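# Four arms build a self-supporting stick ring over well

## Task

Using any number of the four arms, make a closed ring of wooden sticks encircling the centre of the well (the square opening at scene x = 0, y = 0, sides parallel to x and y, nothing beneath but the floor). Every stick must have one end lying on a desk and its other end lying on the following stick in the ring; sticks may project over the well. The ring counts only if it stands up by itself with no robot supporting any part of it. When it is built, open the grippers and bring the arms away from it.

## Robot and tools

SETUP. Four identical i2rt Big YAM arms, arm1, arm2, arm3 and arm4, are each fixed to a desk beside the well. Each has six revolute joints, a two-finger gripper and a wrist camera (arm1_cam_wrist and so on). A fixed room camera, cam_high, views the scene. The hand reaches roughly 1.0 m out from the joint 1 axis. Approximate foot positions in metres, with heading in degrees counter-clockwise from +x: arm1 (+0.22, +0.56, +0.72) heading -90; arm2 (-0.52, +0.50, +0.72) heading -90; arm3 (-0.22, -0.56, +0.72) heading +90; arm4 (+0.52, -0.50, +0.72) heading +90. So arm1 and arm2 sit on the +y side looking toward -y, arm3 and arm4 on the -y side looking toward +y, and desk tops are near z = 0.72.

FRAMES. Everything shares a single scene frame: origin on the floor, +z upward, well centre at x = 0, y = 0. The hand point lies halfway between the fingertips; the hand's z axis runs along the fingers and its y axis is the opening direction. Exact foot poses are never printed.

JOINTS (all absolute targets, radians unless noted; tolerance for counting as arrived in brackets):
- joint1_rad -2.879 to 2.879 (±0.045): yaws the whole arm about its foot, positive = counter-clockwise viewed from above; 0 means the arm extends along its foot's heading.
- joint2_rad 0 to 3.141 (±0.14): shoulder; 0 has the upper arm roughly horizontal pointing backward, larger values lift it up and over to the front.
- joint3_rad 0 to 3.019 (±0.09): elbow; 0 is fully folded, larger values unfold it.
- joint4_rad -1.692 to 1.57 (±0.055): hand pitch, positive tips fingers up.
- joint5_rad -1.57 to 1.57 (±0.03): hand yaw, positive toward the arm's right.
- joint6_rad -2.094 to 2.094 (±0.035): hand roll, positive clockwise when looking from behind the hand.
- gripper_m 0 to 0.093 (±0.003): fingertip separation in metres. Each finger pad can squeeze about 50 to 62 N, sometimes less.
With joints 1 and 6 at zero and the hand level and pointing ahead, the wrist camera rides above the hand looking at the fingertips. Joints move at different speeds, so the hand can sweep a wide, curved path between postures.

TOOLS.
- execute_actions: argument "actions" is a list holding one action or nothing. An action is an object whose keys are robot names; each value is {"joints": {...}} with any subset of the seven keys above, given as absolute targets (not offsets). Every named motion begins at once; they may finish at different moments; no action runs beyond 15 s. An empty list moves nothing and just reports. Optional "cameras": a list drawn from arm1_cam_wrist, arm2_cam_wrist, arm3_cam_wrist, arm4_cam_wrist, cam_high, all; omitted, null or ["all"] returns every camera, [] returns none. Any unknown key, camera name or out-of-range number rejects the whole call with no motion. Joints or robots not mentioned may keep driving toward earlier targets without joint_status showing it.
- wait: "seconds" from 0 to 10; commands nothing new, then returns the same report as an empty action.
- zoom_image: "camera" and "region" [x0, y0, x1, y1] in pixels of that camera's latest full image, top-left is (0, 0), at most 504 by 504. Wrist images are 616x616 fisheye; cam_high is 504x504.
- finished_scene: "scene" is the integer of the current scene; it ends it permanently after the last command has been held, and reports success.

RESULTS. Each report gives per-robot state and images; the "pictures" line lists cameras in image order. joint_positions lists current joint values. Joint torques come in joint order 1 to 6, are the drive's total output with per-unit offset, scale and noise, are nonzero in free air and can be confused by friction. joint_status tells how each commanded motion ended: "off_target" (stopped short, possibly still pushing); "contact_stop" or "time_out" (the joint then holds where it stopped, except a timed-out joint still pushing toward a target at most 0.375, 0.375, 0.113, 0.225, 0.075, 0.3 rad away for joints 1 to 6, which it will reach by itself if freed; command its reported position to relax it); "not_followed" (a self- or arm-to-arm collision check blocked the joint targets, with a "joint command not followed" line and usually a "cause:" line; gripper targets still run, and the blocked targets may be retried on later actions until replaced by acceptable ones). on_its_own covers what the call did not command; its "held at" is a target, not a position. Loaded joints sag slowly. Tiny target changes may not move a joint.

HEAT. Holding loads or pushing warms motors, also while you are thinking. A MOTOR HOT line appears from 85 °C; at 100 °C that arm goes limp and drops until cooled, reported as OVER-TEMPERATURE FAULT, and its unfinished keys read "limit_stop_at_motor_heat" (resend them).

CAUTIONS. The arms do not stop on contact and can push very hard. A forceful press between two robots ends the run; a hard collision may too. The collision check can be late and ignores fingers, gripper housings and wrist cameras. Contact through an object does not count as robot contact. Do not drop, slam or knock objects, and never let any leave the work area. Loose items may occasionally get a brief shove. The robots hold their last command while you think, and do not wait for one another.

ORDER. Place the sticks so each rests on a desk and on its neighbour, confirm with images that the ring holds, open the grippers, retract the arms clear, then call finished_scene.

Each tool is called as name(argument=value, ...) on one line, values as JSON.

## Session

execute_actions(actions=[])

Scene clock: 0.00 s.
Joint torques (N m, as the arm reports them, + toward a larger angle): no reading
arm1.joint_positions: joint1_rad=+0.392 joint2_rad=+0.456 joint3_rad=+1.356 joint4_rad=-1.391 joint5_rad=+0.146 joint6_rad=-0.136 gripper_m=+0.094
arm1.joint_status: not commanded
arm1.hand: x=+0.2605 y=+0.3934 z=+1.3311 quat_wxyz=(-0.361, -0.461, -0.725, +0.363) (m; scene frame)
arm2.joint_positions: joint1_rad=+0.275 joint2_rad=+0.604 joint3_rad=+1.446 joint4_rad=-1.443 joint5_rad=-0.136 joint6_rad=+0.099 gripper_m=+0.095
arm2.joint_status: not commanded
arm2.hand: x=-0.4441 y=+0.3098 z=+1.2898 quat_wxyz=(-0.418, -0.544, -0.695, +0.213) (m; scene frame)
arm3.joint_positions: joint1_rad=+0.038 joint2_rad=+0.572 joint3_rad=+1.416 joint4_rad=-1.205 joint5_rad=+0.272 joint6_rad=+0.000 gripper_m=+0.095
arm3.joint_status: not commanded
arm3.hand: x=-0.1815 y=-0.3485 z=+1.3853 quat_wxyz=(-0.470, +0.537, -0.613, -0.340) (m; scene frame)
arm4.joint_positions: joint1_rad=+0.321 joint2_rad=+0.486 joint3_rad=+1.436 joint4_rad=-1.190 joint5_rad=+0.139 joint6_rad=+0.095 gripper_m=+0.094
arm4.joint_status: not commanded
arm4.hand: x=+0.4915 y=-0.3210 z=+1.4115 quat_wxyz=(-0.390, +0.580, -0.532, -0.479) (m; scene frame)
pictures: arm1_cam_wrist, arm2_cam_wrist, arm3_cam_wrist, arm4_cam_wrist, cam_high
Images, in order (width x height): arm1_cam_wrist 616x616, arm2_cam_wrist 616x616, arm3_cam_wrist 616x616, arm4_cam_wrist 616x616, cam_high 504x504.

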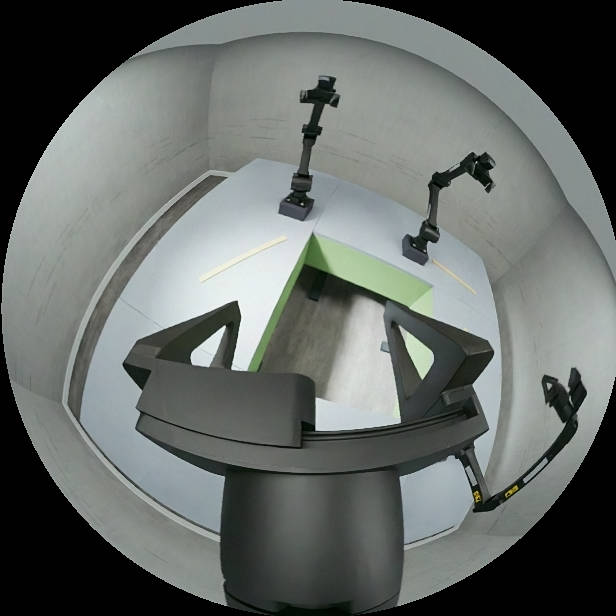

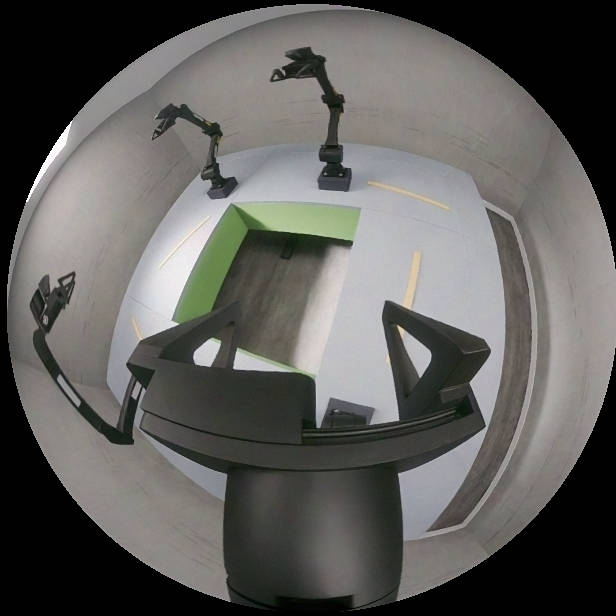

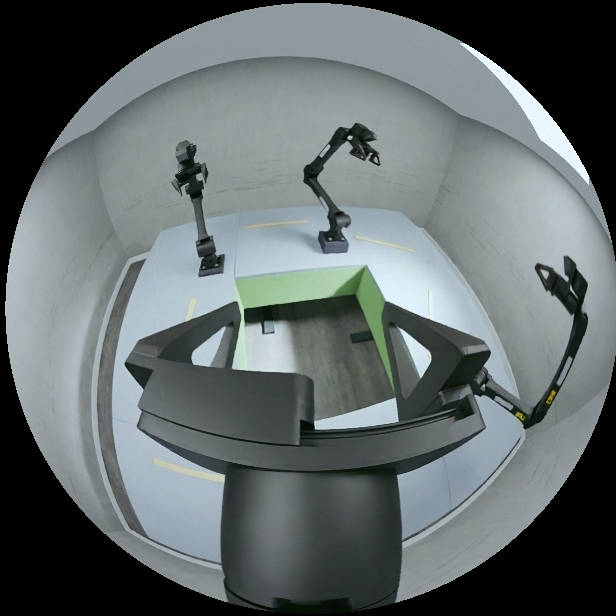

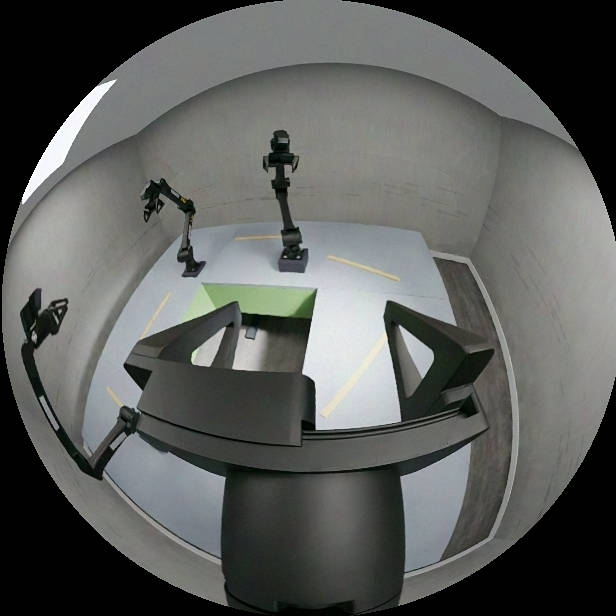

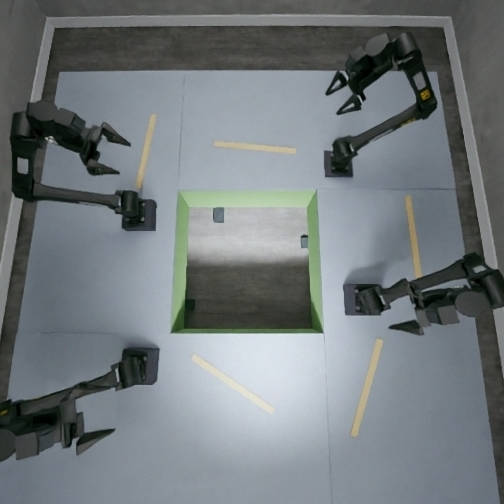

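zoom_image(camera="cam_high", region=[120, 90, 440, 450])

execute_actions(actions=[{"arm1":{"joints":{"joint1_rad":0,"joint2_rad":0.5,"joint3_rad":0.6,"joint4_rad":-0.1,"joint5_rad":0,"joint6_rad":0}},"arm2":{"joints":{"joint1_rad":0,"joint2_rad":1.0,"joint3_rad":0.7,"joint4_rad":0.3,"joint5_rad":0,"joint6_rad":0}},"arm3":{"joints":{"joint1_rad":0,"joint2_rad":0.5,"joint3_rad":0.6,"joint4_rad":-1.4,"joint5_rad":0,"joint6_rad":0}},"arm4":{"joints":{"joint1_rad":0,"joint2_rad":1.0,"joint3_rad":1.4,"joint4_rad":-1.4,"joint5_rad":0,"joint6_rad":0}}}])

Region (120, 90, 440, 450) of cam_high's 504x504 image, scaled by 1.400, with more detail than that image has.

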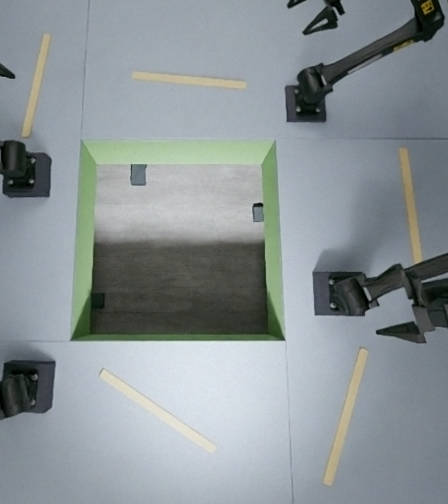

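Scene clock: 24.83 s.
Joint torques (N m, as the arm reports them, + toward a larger angle): arm1=[ 0.63 -0.1  10.44  3.54 -0.2   0.2 ] | arm2=[-1.17 -6.82 11.18  2.69  0.09 -0.07] | arm3=[-1.02  2.84 10.01  0.43 -0.06  0.05] | arm4=[-1.67 -5.67 11.84  0.74 -0.1  -0.09]
arm1.joint_positions: joint1_rad=+0.009 joint2_rad=+0.508 joint3_rad=+0.598 joint4_rad=-0.129 joint5_rad=+0.004 joint6_rad=-0.014 gripper_m=+0.094
arm1.joint_status: all done
arm1.hand: x=+0.2208 y=+0.2065 z=+1.1862 quat_wxyz=(-0.482, -0.506, -0.518, +0.494) (m; scene frame)
arm2.joint_positions: joint1_rad=+0.001 joint2_rad=+1.009 joint3_rad=+0.703 joint4_rad=+0.280 joint5_rad=-0.001 joint6_rad=+0.007 gripper_m=+0.095
arm2.joint_status: all done
arm2.hand: x=-0.5226 y=+0.0129 z=+1.1074 quat_wxyz=(-0.495, -0.509, -0.503, +0.492) (m; scene frame)
arm3.joint_positions: joint1_rad=+0.005 joint2_rad=+0.508 joint3_rad=+0.592 joint4_rad=-1.393 joint5_rad=+0.003 joint6_rad=+0.000 gripper_m=+0.095
arm3.joint_status: all done
arm3.hand: x=-0.2203 y=-0.3944 z=+0.9604 quat_wxyz=(-0.096, +0.710, -0.690, -0.100) (m; scene frame)
arm4.joint_positions: joint1_rad=+0.002 joint2_rad=+1.000 joint3_rad=+1.381 joint4_rad=-1.390 joint5_rad=+0.002 joint6_rad=+0.008 gripper_m=+0.094
arm4.joint_status: all done
arm4.hand: x=+0.5308 y=-0.1391 z=+1.2107 quat_wxyz=(-0.199, +0.667, -0.692, -0.192) (m; scene frame)
pictures: arm1_cam_wrist, arm2_cam_wrist, arm3_cam_wrist, arm4_cam_wrist, cam_high
Images, in order (width x height): arm1_cam_wrist 616x616, arm2_cam_wrist 616x616, arm3_cam_wrist 616x616, arm4_cam_wrist 616x616, cam_high 504x504.

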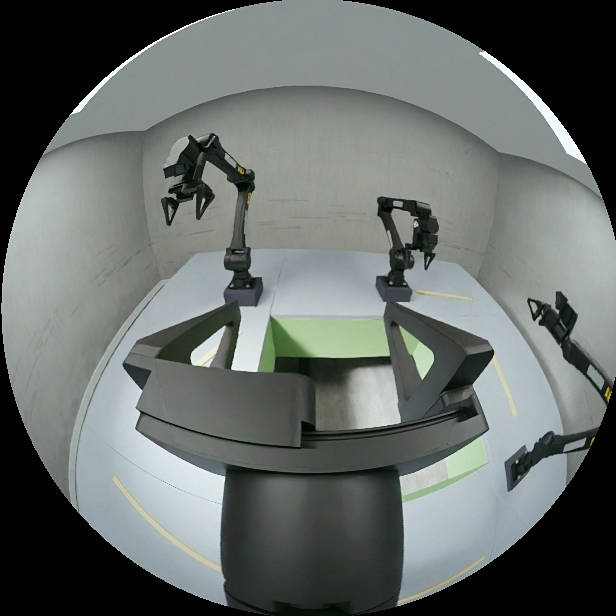

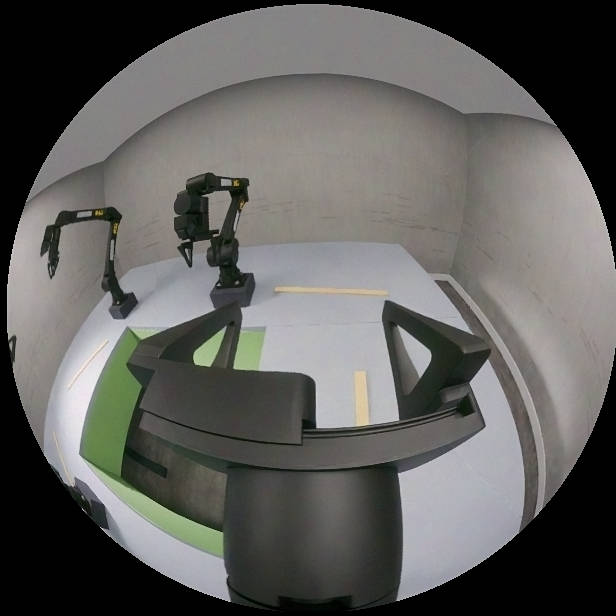

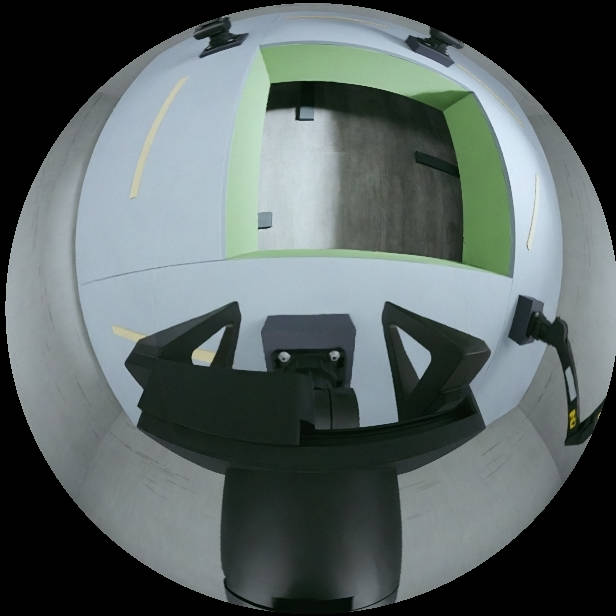

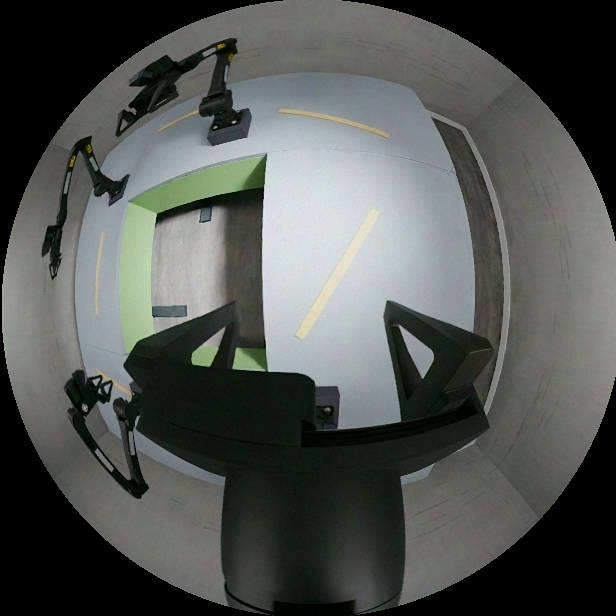

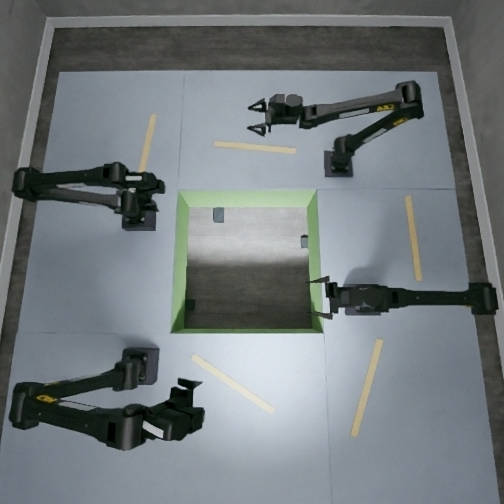

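execute_actions(actions=[{"arm1":{"joints":{"joint2_rad":1.0}},"arm2":{"joints":{"joint3_rad":1.3}},"arm3":{"joints":{"joint4_rad":-0.4}},"arm4":{"joints":{"joint2_rad":1.6}}}], cameras=[])

execute_actions(actions=[], cameras=[])

Scene clock: 46.07 s.
Joint torques (N m, as the arm reports them, + toward a larger angle): arm1=[ 0.61 -5.32  9.78  3.1  -0.21  0.2 ] | arm2=[-1.14 -4.03 13.34  1.78  0.1  -0.07] | arm3=[-0.84  1.46 10.69  2.88 -0.04  0.04] | arm4=[ -1.69 -16.53  10.97  -0.3   -0.07  -0.08]
arm1.joint_positions: joint1_rad=+0.009 joint2_rad=+0.997 joint3_rad=+0.598 joint4_rad=-0.121 joint5_rad=+0.004 joint6_rad=-0.014 gripper_m=+0.094
arm1.joint_status: all done
arm1.hand: x=+0.2194 y=+0.1196 z=+1.0014 quat_wxyz=(-0.346, -0.607, -0.620, +0.358) (m; scene frame)
arm2.joint_positions: joint1_rad=+0.001 joint2_rad=+0.989 joint3_rad=+1.273 joint4_rad=+0.291 joint5_rad=-0.001 joint6_rad=+0.007 gripper_m=+0.095
arm2.joint_status: all done
arm2.hand: x=-0.5230 y=+0.0577 z=+1.4669 quat_wxyz=(-0.623, -0.339, -0.335, +0.620) (m; scene frame)
arm3.joint_positions: joint1_rad=+0.005 joint2_rad=+0.507 joint3_rad=+0.592 joint4_rad=-0.419 joint5_rad=+0.003 joint6_rad=+0.000 gripper_m=+0.095
arm3.joint_status: all done
arm3.hand: x=-0.2245 y=-0.2286 z=+1.1200 quat_wxyz=(-0.408, +0.580, -0.566, -0.421) (m; scene frame)
arm4.joint_positions: joint1_rad=+0.002 joint2_rad=+1.611 joint3_rad=+1.381 joint4_rad=-1.391 joint5_rad=+0.002 joint6_rad=+0.008 gripper_m=+0.094
arm4.joint_status: all done
arm4.hand: x=+0.5343 y=-0.0354 z=+0.9642 quat_wxyz=(+0.017, +0.693, -0.720, +0.020) (m; scene frame)
pictures: none
No camera images: the call's "cameras" was empty. Leave "cameras" out to get every camera's image.

Scene clock: 46.07 s.
Joint torques (N m, as the arm reports them, + toward a larger angle): arm1=[ 0.61 -5.32  9.78  3.1  -0.21  0.2 ] | arm2=[-1.14 -4.03 13.34  1.78  0.1  -0.07] | arm3=[-0.84  1.46 10.69  2.88 -0.04  0.04] | arm4=[ -1.69 -16.53  10.97  -0.3   -0.07  -0.08]
arm1.joint_positions: joint1_rad=+0.009 joint2_rad=+0.997 joint3_rad=+0.598 joint4_rad=-0.121 joint5_rad=+0.004 joint6_rad=-0.014 gripper_m=+0.094
arm1.joint_status: all done
arm1.hand: x=+0.2194 y=+0.1196 z=+1.0014 quat_wxyz=(-0.346, -0.607, -0.620, +0.358) (m; scene frame)
arm2.joint_positions: joint1_rad=+0.001 joint2_rad=+0.989 joint3_rad=+1.273 joint4_rad=+0.291 joint5_rad=-0.001 joint6_rad=+0.007 gripper_m=+0.095
arm2.joint_status: all done
arm2.hand: x=-0.5230 y=+0.0577 z=+1.4669 quat_wxyz=(-0.623, -0.339, -0.335, +0.620) (m; scene frame)
arm3.joint_positions: joint1_rad=+0.005 joint2_rad=+0.507 joint3_rad=+0.592 joint4_rad=-0.419 joint5_rad=+0.003 joint6_rad=+0.000 gripper_m=+0.095
arm3.joint_status: all done
arm3.hand: x=-0.2245 y=-0.2286 z=+1.1200 quat_wxyz=(-0.408, +0.580, -0.566, -0.421) (m; scene frame)
arm4.joint_positions: joint1_rad=+0.002 joint2_rad=+1.611 joint3_rad=+1.381 joint4_rad=-1.391 joint5_rad=+0.002 joint6_rad=+0.008 gripper_m=+0.094
arm4.joint_status: all done
arm4.hand: x=+0.5343 y=-0.0354 z=+0.9642 quat_wxyz=(+0.017, +0.693, -0.720, +0.020) (m; scene frame)
pictures: none
No camera images: the call's "cameras" was empty. Leave "cameras" out to get every camera's image.

execute_actions(actions=[{"arm1":{"joints":{"joint1_rad":1.571,"joint2_rad":1.465,"joint3_rad":0.957,"joint4_rad":-1.08}},"arm2":{"joints":{"joint1_rad":-0.195,"joint2_rad":1.658,"joint3_rad":1.189,"joint4_rad":-1.12}},"arm3":{"joints":{"joint1_rad":1.545,"joint2_rad":1.452,"joint3_rad":0.944,"joint4_rad":-1.08}},"arm4":{"joints":{"joint1_rad":-0.139,"joint2_rad":1.585,"joint3_rad":1.097,"joint4_rad":-1.1}}}])

Scene clock: 134.13 s.
Joint torques (N m, as the arm reports them, + toward a larger angle): arm1=[  1.49 -12.     9.38  -0.34  -0.08   0.17] | arm2=[ -0.82 -15.69  10.94  -0.04   0.08  -0.03] | arm3=[ -0.99 -11.18   8.8   -0.39   0.11   0.03] | arm4=[ -0.91 -13.43   9.08   0.57  -0.04  -0.07]
arm1.joint_positions: joint1_rad=+1.570 joint2_rad=+1.469 joint3_rad=+0.935 joint4_rad=-1.062 joint5_rad=+0.001 joint6_rad=-0.012 gripper_m=+0.095
arm1.joint_status: all done
arm1.hand: x=+0.5911 y=+0.5563 z=+0.8609 quat_wxyz=(+0.017, +0.003, -1.000, -0.004) (m; scene frame)
arm2.joint_positions: joint1_rad=-0.202 joint2_rad=+1.668 joint3_rad=+1.166 joint4_rad=-1.108 joint5_rad=+0.000 joint6_rad=+0.007 gripper_m=+0.095
arm2.joint_status: all done
arm2.hand: x=-0.6132 y=+0.0585 z=+0.8134 quat_wxyz=(+0.011, -0.778, -0.628, -0.015) (m; scene frame)
arm3.joint_positions: joint1_rad=+1.549 joint2_rad=+1.460 joint3_rad=+0.931 joint4_rad=-1.070 joint5_rad=+0.000 joint6_rad=+0.000 gripper_m=+0.095
arm3.joint_status: all done
arm3.hand: x=-0.5868 y=-0.5617 z=+0.8664 quat_wxyz=(-0.008, +1.000, +0.001, +0.012) (m; scene frame)
arm4.joint_positions: joint1_rad=-0.143 joint2_rad=+1.579 joint3_rad=+1.089 joint4_rad=-1.111 joint5_rad=+0.001 joint6_rad=+0.007 gripper_m=+0.094
arm4.joint_status: all done
arm4.hand: x=+0.5941 y=-0.0843 z=+0.8738 quat_wxyz=(+0.012, +0.640, -0.769, +0.012) (m; scene frame)
pictures: arm1_cam_wrist, arm2_cam_wrist, arm3_cam_wrist, arm4_cam_wrist, cam_high
Images, in order (width x height): arm1_cam_wrist 616x616, arm2_cam_wrist 616x616, arm3_cam_wrist 616x616, arm4_cam_wrist 616x616, cam_high 504x504.

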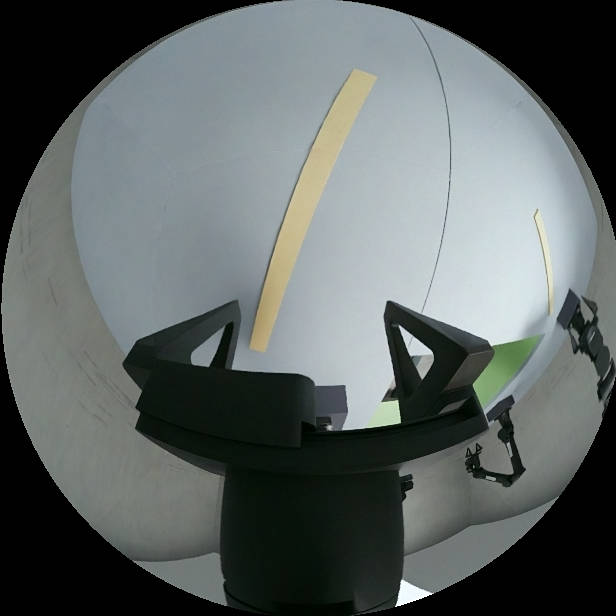

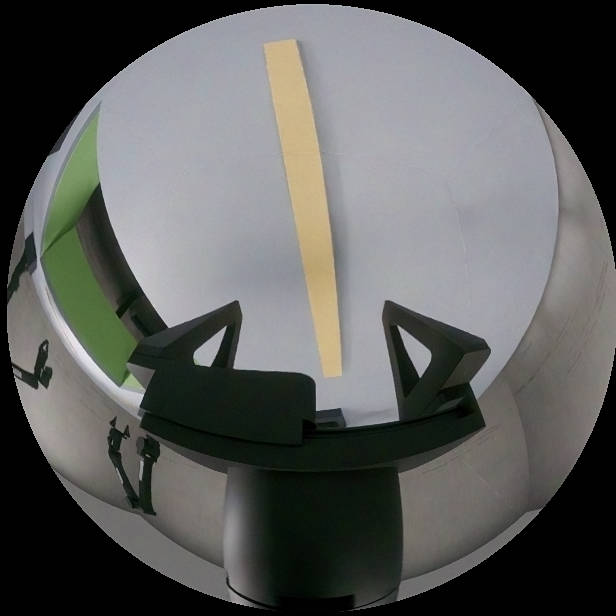

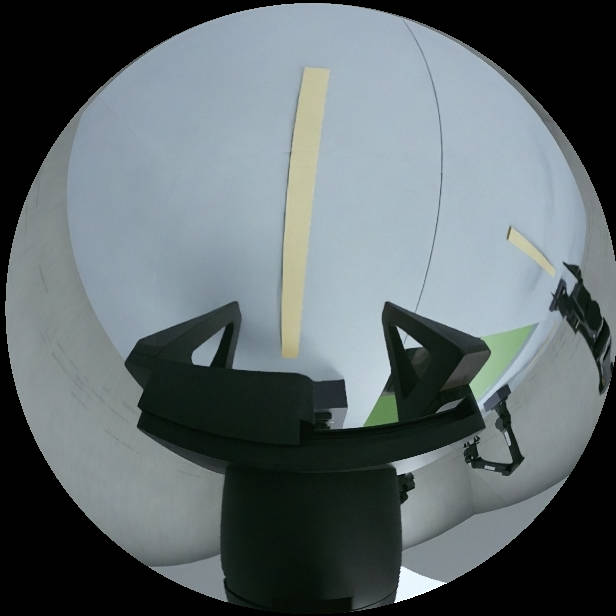

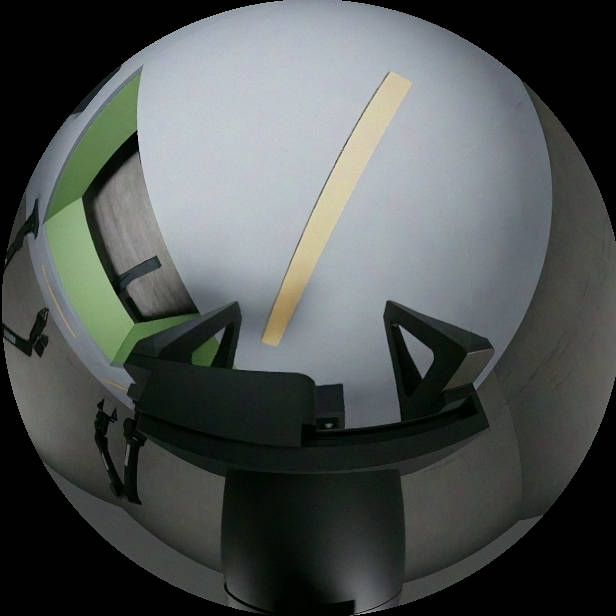

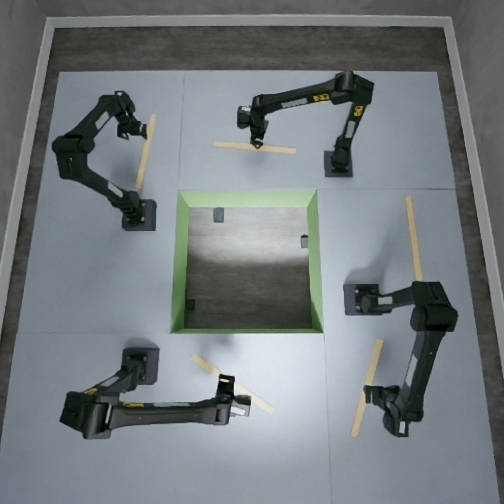

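execute_actions(actions=[{"arm1":{"joints":{"joint1_rad":1.66,"joint2_rad":1.645,"joint3_rad":0.807,"joint4_rad":-0.75,"joint6_rad":0.437}},"arm2":{"joints":{"joint1_rad":-0.22,"joint2_rad":1.713,"joint3_rad":1.077,"joint4_rad":-0.955,"joint6_rad":-0.16}},"arm3":{"joints":{"joint1_rad":1.612,"joint2_rad":1.629,"joint3_rad":0.784,"joint4_rad":-0.745,"joint6_rad":0.157}},"arm4":{"joints":{"joint1_rad":-0.13,"joint2_rad":1.738,"joint3_rad":0.941,"joint4_rad":-0.79,"joint6_rad":0.43}}}])

Scene clock: 172.47 s.
Joint torques (N m, as the arm reports them, + toward a larger angle): arm1=[  1.42 -13.27   6.88   1.15  -0.02   0.2 ] | arm2=[ -1.61 -12.86   8.77   0.89   0.07  -0.03] | arm3=[ -1.52 -11.54   7.32   0.51   0.09   0.15] | arm4=[ -0.94 -15.34   7.97   0.45  -0.03   0.1 ]
arm1.joint_positions: joint1_rad=+1.660 joint2_rad=+1.654 joint3_rad=+0.794 joint4_rad=-0.769 joint5_rad=+0.001 joint6_rad=+0.423 gripper_m=+0.095
arm1.joint_status: all done
arm1.hand: x=+0.5712 y=+0.5894 z=+0.7548 quat_wxyz=(+0.033, -0.168, -0.985, +0.004) (m; scene frame)
arm2.joint_positions: joint1_rad=-0.213 joint2_rad=+1.694 joint3_rad=+1.072 joint4_rad=-0.968 joint5_rad=+0.000 joint6_rad=-0.153 gripper_m=+0.095
arm2.joint_status: all done
arm2.hand: x=-0.6157 y=+0.0691 z=+0.7715 quat_wxyz=(+0.004, -0.730, -0.684, -0.008) (m; scene frame)
arm3.joint_positions: joint1_rad=+1.615 joint2_rad=+1.639 joint3_rad=+0.766 joint4_rad=-0.756 joint5_rad=+0.000 joint6_rad=+0.147 gripper_m=+0.095
arm3.joint_status: all done
arm3.hand: x=-0.5628 y=-0.5830 z=+0.7557 quat_wxyz=(-0.011, +0.999, -0.039, +0.026) (m; scene frame)
arm4.joint_positions: joint1_rad=-0.136 joint2_rad=+1.748 joint3_rad=+0.923 joint4_rad=-0.801 joint5_rad=+0.001 joint6_rad=+0.421 gripper_m=+0.094
arm4.joint_status: all done
arm4.hand: x=+0.5880 y=-0.1049 z=+0.7563 quat_wxyz=(+0.016, +0.471, -0.882, +0.024) (m; scene frame)
pictures: arm1_cam_wrist, arm2_cam_wrist, arm3_cam_wrist, arm4_cam_wrist, cam_high
Images, in order (width x height): arm1_cam_wrist 616x616, arm2_cam_wrist 616x616, arm3_cam_wrist 616x616, arm4_cam_wrist 616x616, cam_high 504x504.

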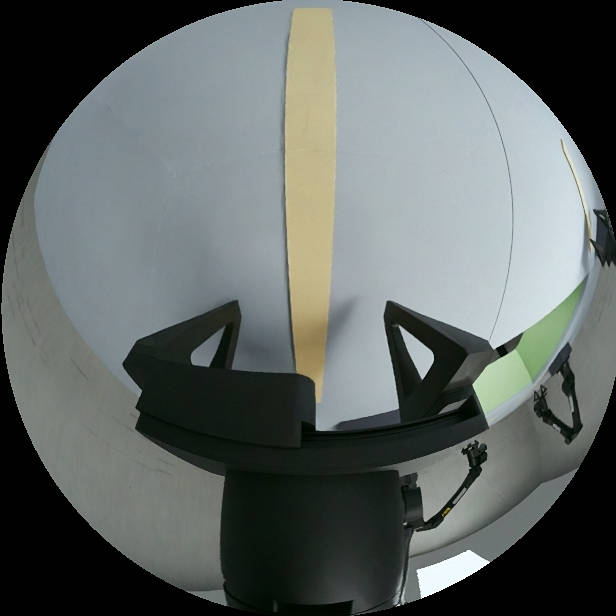

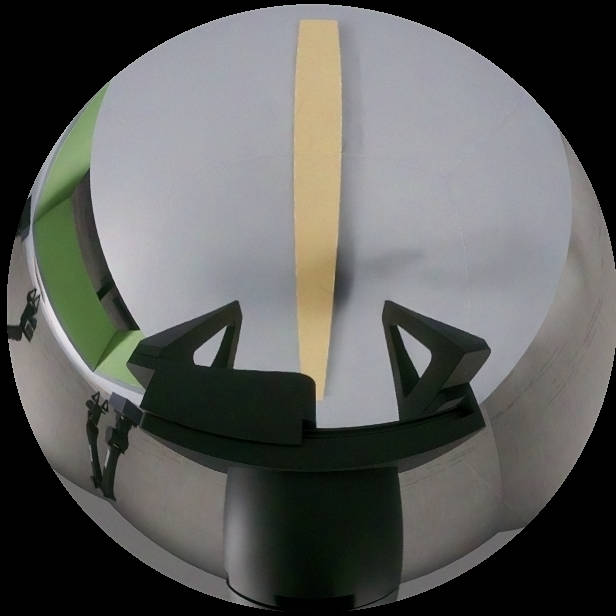

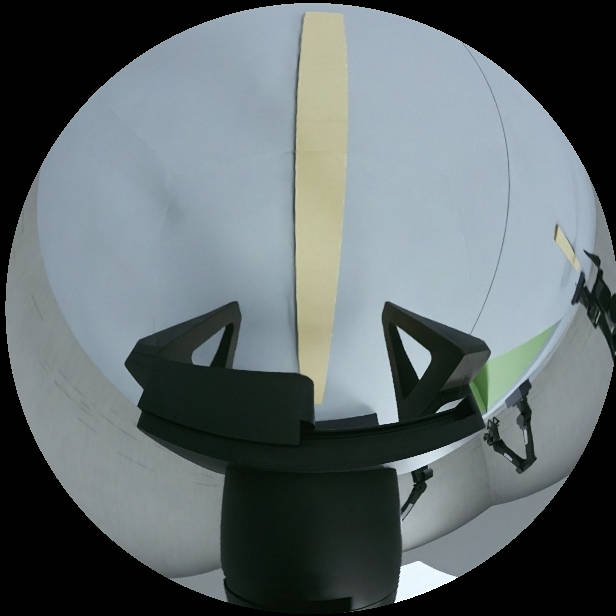

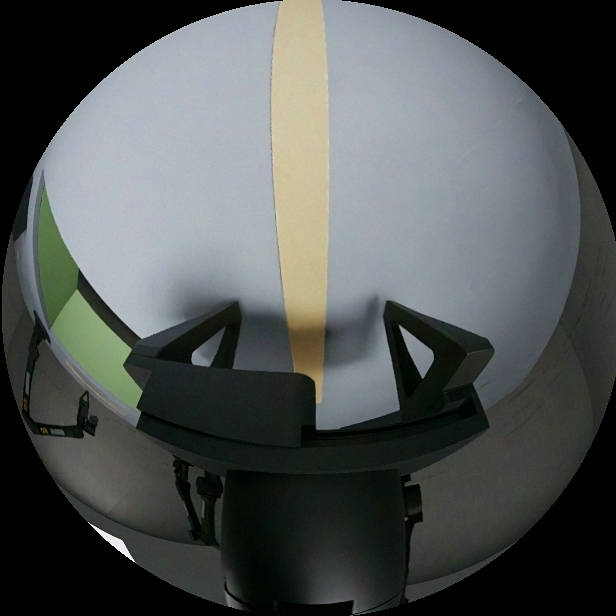

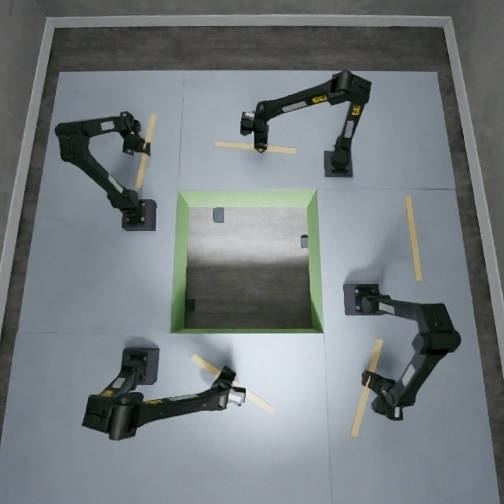

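execute_actions(actions=[{"arm1":{"joints":{"joint2_rad":1.735,"joint3_rad":0.775,"joint4_rad":-0.625}},"arm2":{"joints":{"joint2_rad":1.767,"joint3_rad":1.026,"joint4_rad":-0.844}},"arm3":{"joints":{"joint2_rad":1.72,"joint3_rad":0.748,"joint4_rad":-0.613}},"arm4":{"joints":{"joint2_rad":1.813,"joint3_rad":0.905,"joint4_rad":-0.677}}}])

Scene clock: 183.30 s.
Joint torques (N m, as the arm reports them, + toward a larger angle): arm1=[  1.37 -11.43   5.31   1.3   -0.02   0.21] | arm2=[ -1.8  -12.75   7.9    0.87   0.04  -0.05] | arm3=[ -0.83 -10.18   5.18   1.28   0.24   0.13] | arm4=[ -0.68 -12.11   5.65   0.88   0.02   0.08]
arm1.joint_positions: joint1_rad=+1.660 joint2_rad=+1.717 joint3_rad=+0.776 joint4_rad=-0.645 joint5_rad=+0.001 joint6_rad=+0.423 gripper_m=+0.095
arm1.joint_status: all done
arm1.hand: x=+0.5805 y=+0.5905 z=+0.7279 quat_wxyz=(+0.013, -0.169, -0.986, -0.001) (m; scene frame)
arm2.joint_positions: joint1_rad=-0.214 joint2_rad=+1.748 joint3_rad=+1.025 joint4_rad=-0.856 joint5_rad=+0.000 joint6_rad=-0.153 gripper_m=+0.095
arm2.joint_status: all done
arm2.hand: x=-0.6155 y=+0.0708 z=+0.7345 quat_wxyz=(+0.001, -0.730, -0.684, -0.003) (m; scene frame)
arm3.joint_positions: joint1_rad=+1.612 joint2_rad=+1.704 joint3_rad=+0.751 joint4_rad=-0.635 joint5_rad=-0.004 joint6_rad=+0.148 gripper_m=+0.095
arm3.joint_status: all done
arm3.hand: x=-0.5729 y=-0.5826 z=+0.7299 quat_wxyz=(-0.007, +0.999, -0.041, +0.006) (m; scene frame)
arm4.joint_positions: joint1_rad=-0.138 joint2_rad=+1.789 joint3_rad=+0.911 joint4_rad=-0.697 joint5_rad=+0.000 joint6_rad=+0.423 gripper_m=+0.094
arm4.joint_status: all done
arm4.hand: x=+0.5904 y=-0.0932 z=+0.7368 quat_wxyz=(+0.001, +0.470, -0.883, +0.003) (m; scene frame)
pictures: arm1_cam_wrist, arm2_cam_wrist, arm3_cam_wrist, arm4_cam_wrist, cam_high
Images, in order (width x height): arm1_cam_wrist 616x616, arm2_cam_wrist 616x616, arm3_cam_wrist 616x616, arm4_cam_wrist 616x616, cam_high 504x504.

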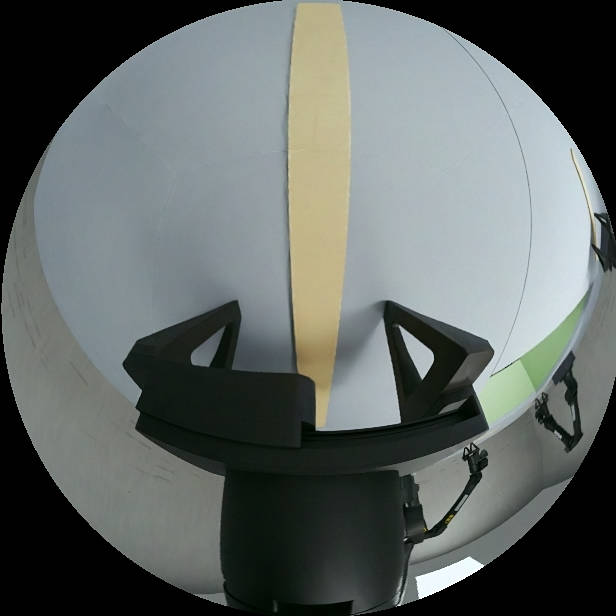

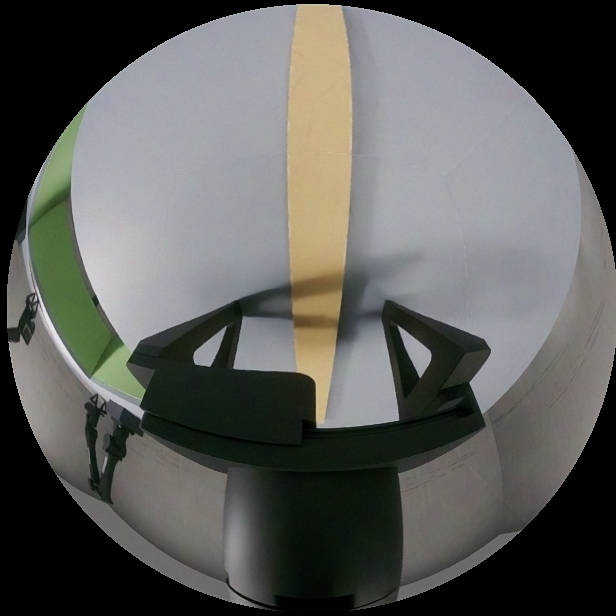

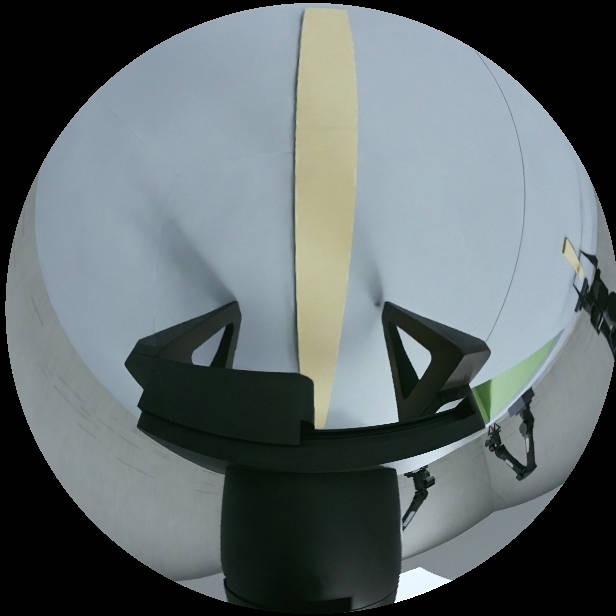

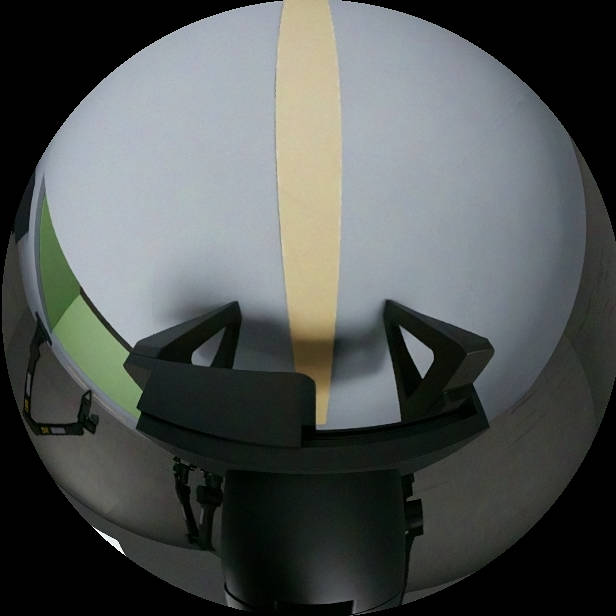

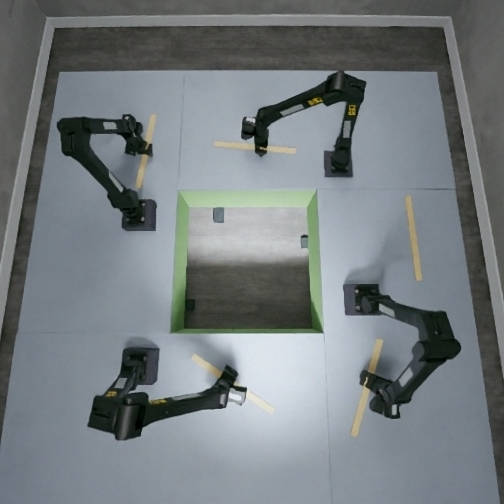

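execute_actions(actions=[{"arm1":{"joints":{"joint2_rad":1.75}},"arm2":{"joints":{"joint2_rad":1.79}},"arm3":{"joints":{"joint2_rad":1.74}},"arm4":{"joints":{"joint2_rad":1.845}}}], cameras=[])

Scene clock: 187.20 s.
Joint torques (N m, as the arm reports them, + toward a larger angle): arm1=[  1.47 -10.66   5.25   1.33  -0.02   0.2 ] | arm2=[ -1.34 -10.84   7.89   0.87   0.06  -0.06] | arm3=[-0.97 -8.07  5.27  1.13  0.24  0.13] | arm4=[-0.64 -9.39  5.7   0.88  0.02  0.09]
arm1.joint_positions: joint1_rad=+1.660 joint2_rad=+1.720 joint3_rad=+0.776 joint4_rad=-0.645 joint5_rad=+0.001 joint6_rad=+0.423 gripper_m=+0.095
arm1.joint_status: all done
arm1.hand: x=+0.5799 y=+0.5904 z=+0.7269 quat_wxyz=(+0.014, -0.169, -0.986, -0.001) (m; scene frame)
arm2.joint_positions: joint1_rad=-0.214 joint2_rad=+1.748 joint3_rad=+1.025 joint4_rad=-0.856 joint5_rad=+0.000 joint6_rad=-0.154 gripper_m=+0.095
arm2.joint_status: all done
arm2.hand: x=-0.6155 y=+0.0709 z=+0.7343 quat_wxyz=(+0.001, -0.729, -0.684, -0.004) (m; scene frame)
arm3.joint_positions: joint1_rad=+1.612 joint2_rad=+1.704 joint3_rad=+0.751 joint4_rad=-0.635 joint5_rad=-0.004 joint6_rad=+0.148 gripper_m=+0.095
arm3.joint_status: all done
arm3.hand: x=-0.5729 y=-0.5826 z=+0.7299 quat_wxyz=(-0.007, +0.999, -0.041, +0.006) (m; scene frame)
arm4.joint_positions: joint1_rad=-0.138 joint2_rad=+1.790 joint3_rad=+0.911 joint4_rad=-0.697 joint5_rad=+0.000 joint6_rad=+0.423 gripper_m=+0.094
arm4.joint_status: all done
arm4.hand: x=+0.5904 y=-0.0934 z=+0.7365 quat_wxyz=(+0.001, +0.470, -0.883, +0.003) (m; scene frame)
pictures: none
No camera images: the call's "cameras" was empty. Leave "cameras" out to get every camera's image.

execute_actions(actions=[{"arm1":{"joints":{"joint2_rad":1.725,"gripper_m":0.0}},"arm2":{"joints":{"joint2_rad":1.755,"gripper_m":0.0}},"arm3":{"joints":{"joint2_rad":1.71,"gripper_m":0.0}},"arm4":{"joints":{"joint2_rad":1.795,"gripper_m":0.0}}}])

Scene clock: 190.30 s.
Joint torques (N m, as the arm reports them, + toward a larger angle): arm1=[  1.37 -12.59   5.26   1.33  -0.02   0.19] | arm2=[ -1.72 -14.08   7.96   0.84   0.07  -0.04] | arm3=[ -0.66 -11.32   5.26   0.7    0.13   0.1 ] | arm4=[ -0.97 -14.34   5.63   0.53   0.1    0.09]
arm1.joint_positions: joint1_rad=+1.660 joint2_rad=+1.720 joint3_rad=+0.776 joint4_rad=-0.644 joint5_rad=+0.000 joint6_rad=+0.424 gripper_m=+0.027
arm1.joint_status: gripper_m off_target (ended at +0.027, target +0.000); the others done
arm1.hand: x=+0.5800 y=+0.5905 z=+0.7269 quat_wxyz=(+0.014, -0.169, -0.985, -0.001) (m; scene frame)
arm2.joint_positions: joint1_rad=-0.214 joint2_rad=+1.748 joint3_rad=+1.025 joint4_rad=-0.854 joint5_rad=-0.001 joint6_rad=-0.154 gripper_m=+0.027
arm2.joint_status: gripper_m off_target (ended at +0.027, target +0.000); the others done
arm2.hand: x=-0.6154 y=+0.0705 z=+0.7343 quat_wxyz=(+0.001, -0.729, -0.684, -0.003) (m; scene frame)
arm3.joint_positions: joint1_rad=+1.612 joint2_rad=+1.704 joint3_rad=+0.751 joint4_rad=-0.625 joint5_rad=-0.001 joint6_rad=+0.148 gripper_m=+0.028
arm3.joint_status: gripper_m off_target (ended at +0.028, target +0.000); the others done
arm3.hand: x=-0.5753 y=-0.5825 z=+0.7297 quat_wxyz=(-0.008, +0.999, -0.041, +0.001) (m; scene frame)
arm4.joint_positions: joint1_rad=-0.134 joint2_rad=+1.789 joint3_rad=+0.911 joint4_rad=-0.687 joint5_rad=-0.003 joint6_rad=+0.423 gripper_m=+0.027
arm4.joint_status: gripper_m off_target (ended at +0.027, target +0.000); the others done
arm4.hand: x=+0.5889 y=-0.0904 z=+0.7366 quat_wxyz=(-0.001, +0.471, -0.882, -0.002) (m; scene frame)
pictures: arm1_cam_wrist, arm2_cam_wrist, arm3_cam_wrist, arm4_cam_wrist, cam_high
Images, in order (width x height): arm1_cam_wrist 616x616, arm2_cam_wrist 616x616, arm3_cam_wrist 616x616, arm4_cam_wrist 616x616, cam_high 504x504.

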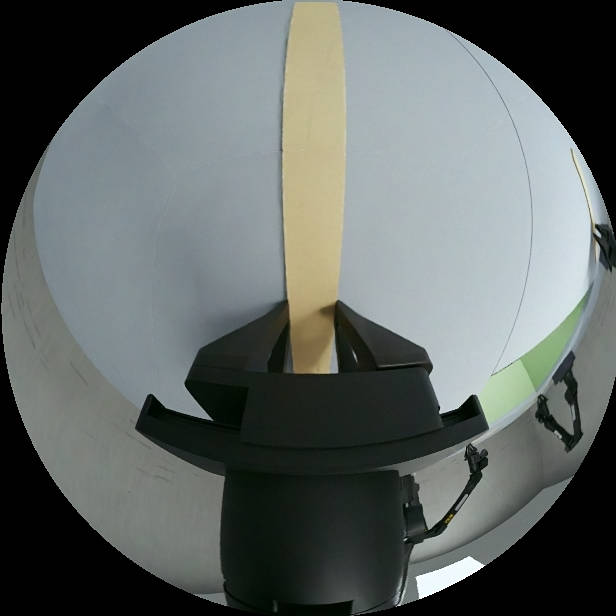

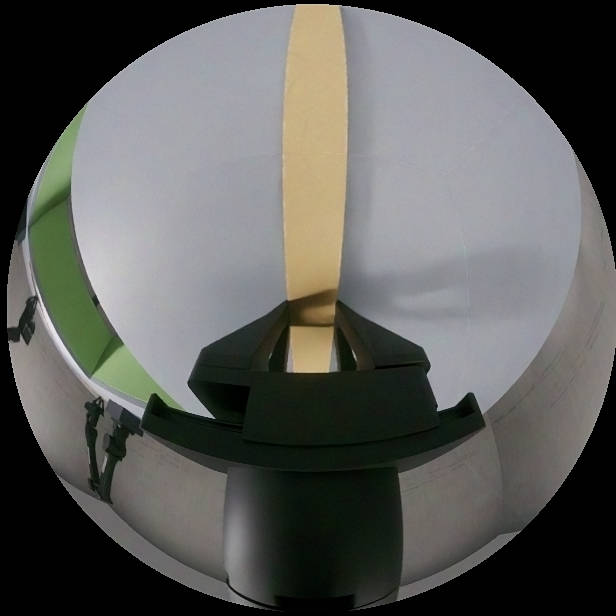

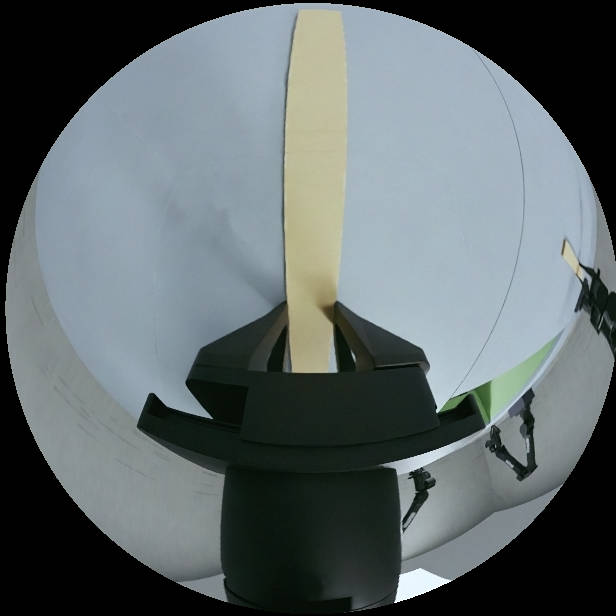

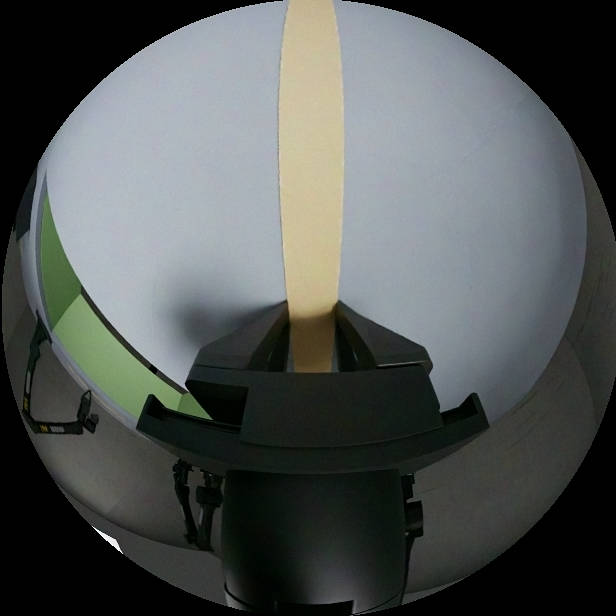

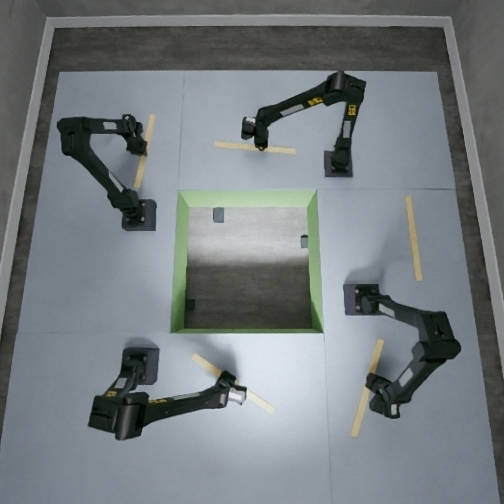

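execute_actions(actions=[{"arm1":{"joints":{"joint2_rad":1.6,"joint3_rad":0.85,"joint4_rad":-0.8}},"arm2":{"joints":{"joint2_rad":1.66,"joint3_rad":1.1,"joint4_rad":-0.98}},"arm3":{"joints":{"joint2_rad":1.59,"joint3_rad":0.83,"joint4_rad":-0.79}},"arm4":{"joints":{"joint2_rad":1.69,"joint3_rad":0.98,"joint4_rad":-0.84}}}], cameras=[])

execute_actions(actions=[{"arm1":{"joints":{"joint2_rad":1.21,"joint3_rad":1.077,"joint4_rad":-1.45,"joint6_rad":-0.71}},"arm3":{"joints":{"joint2_rad":1.21,"joint3_rad":1.077,"joint4_rad":-1.45,"joint6_rad":-0.71}}}], cameras=["cam_high"])

Scene clock: 227.33 s.
Joint torques (N m, as the arm reports them, + toward a larger angle): arm1=[  1.43 -12.13   8.27  -0.16  -0.01   0.18] | arm2=[ -1.56 -13.66  10.95  -0.01   0.06  -0.04] | arm3=[ -0.99 -10.53   8.57  -0.25   0.15   0.14] | arm4=[ -1.29 -13.94   9.39  -0.22   0.09   0.08]
arm1.joint_positions: joint1_rad=+1.660 joint2_rad=+1.595 joint3_rad=+0.826 joint4_rad=-0.782 joint5_rad=+0.000 joint6_rad=+0.424 gripper_m=+0.027
arm1.joint_status: all done
arm1.hand: x=+0.5939 y=+0.5911 z=+0.7834 quat_wxyz=(-0.004, -0.169, -0.986, -0.006) (m; scene frame)
arm2.joint_positions: joint1_rad=-0.214 joint2_rad=+1.658 joint3_rad=+1.072 joint4_rad=-0.969 joint5_rad=-0.001 joint6_rad=-0.154 gripper_m=+0.027
arm2.joint_status: all done
arm2.hand: x=-0.6165 y=+0.0660 z=+0.7868 quat_wxyz=(-0.006, -0.729, -0.684, +0.007) (m; scene frame)
arm3.joint_positions: joint1_rad=+1.612 joint2_rad=+1.583 joint3_rad=+0.803 joint4_rad=-0.780 joint5_rad=-0.001 joint6_rad=+0.148 gripper_m=+0.028
arm3.joint_status: all done
arm3.hand: x=-0.5847 y=-0.5840 z=+0.7841 quat_wxyz=(-0.007, +0.999, -0.041, -0.008) (m; scene frame)
arm4.joint_positions: joint1_rad=-0.134 joint2_rad=+1.686 joint3_rad=+0.953 joint4_rad=-0.830 joint5_rad=-0.003 joint6_rad=+0.423 gripper_m=+0.027
arm4.joint_status: all done
arm4.hand: x=+0.5893 y=-0.0872 z=+0.7886 quat_wxyz=(-0.002, +0.471, -0.882, -0.002) (m; scene frame)
pictures: none
No camera images: the call's "cameras" was empty. Leave "cameras" out to get every camera's image.

Scene clock: 229.27 s.
Joint torques (N m, as the arm reports them, + toward a larger angle): arm1=[ 1.33 -7.37  9.47 -0.2  -0.12 -0.1 ] | arm2=[ -1.65 -14.14  10.98   0.05   0.09  -0.06] | arm3=[-0.82 -7.51  9.56 -0.33  0.06 -0.06] | arm4=[ -1.23 -14.16   9.33  -0.17   0.09   0.08]
arm1.joint_positions: joint1_rad=+1.660 joint2_rad=+1.197 joint3_rad=+1.069 joint4_rad=-1.432 joint5_rad=+0.000 joint6_rad=-0.695 gripper_m=+0.027
arm1.joint_status: all done
arm1.hand: x=+0.5462 y=+0.5852 z=+1.0010 quat_wxyz=(-0.003, +0.380, -0.925, -0.004) (m; scene frame)
arm2.joint_positions: joint1_rad=-0.214 joint2_rad=+1.658 joint3_rad=+1.072 joint4_rad=-0.969 joint5_rad=-0.001 joint6_rad=-0.154 gripper_m=+0.027
arm2.joint_status: not commanded
arm2.hand: x=-0.6165 y=+0.0660 z=+0.7868 quat_wxyz=(-0.006, -0.729, -0.684, +0.007) (m; scene frame)
arm3.joint_positions: joint1_rad=+1.612 joint2_rad=+1.213 joint3_rad=+1.067 joint4_rad=-1.440 joint5_rad=-0.001 joint6_rad=-0.700 gripper_m=+0.028
arm3.joint_status: all done
arm3.hand: x=-0.5422 y=-0.5846 z=+0.9977 quat_wxyz=(-0.005, +0.927, +0.374, +0.008) (m; scene frame)
arm4.joint_positions: joint1_rad=-0.134 joint2_rad=+1.686 joint3_rad=+0.953 joint4_rad=-0.830 joint5_rad=-0.003 joint6_rad=+0.423 gripper_m=+0.027
arm4.joint_status: not commanded
arm4.hand: x=+0.5893 y=-0.0872 z=+0.7886 quat_wxyz=(-0.002, +0.471, -0.882, -0.002) (m; scene frame)
pictures: cam_high
Images, in order (width x height): cam_high 504x504.

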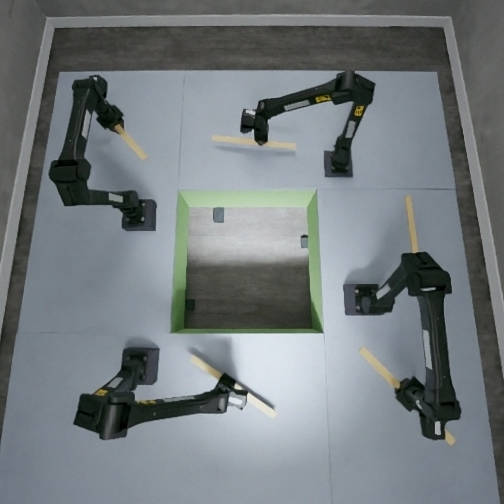

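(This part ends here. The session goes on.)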